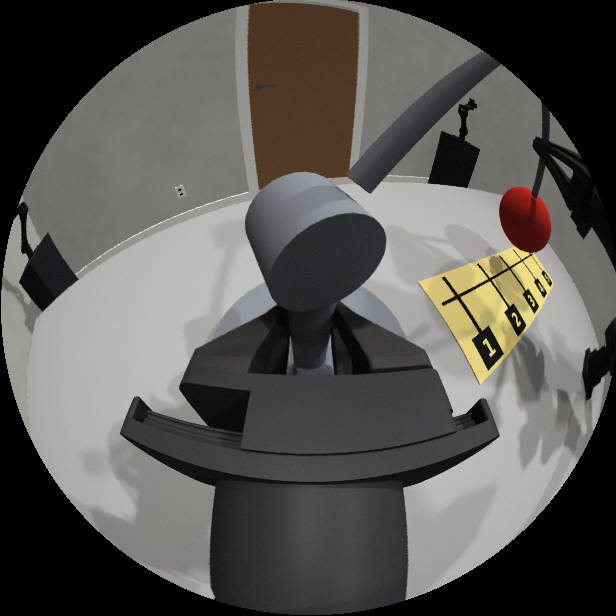

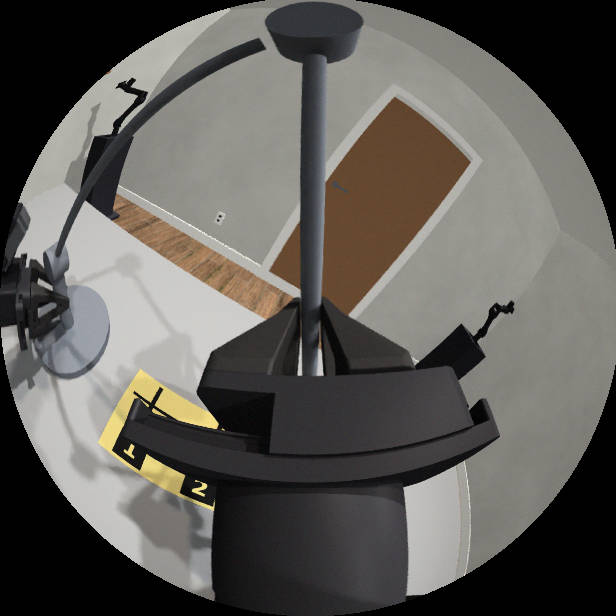

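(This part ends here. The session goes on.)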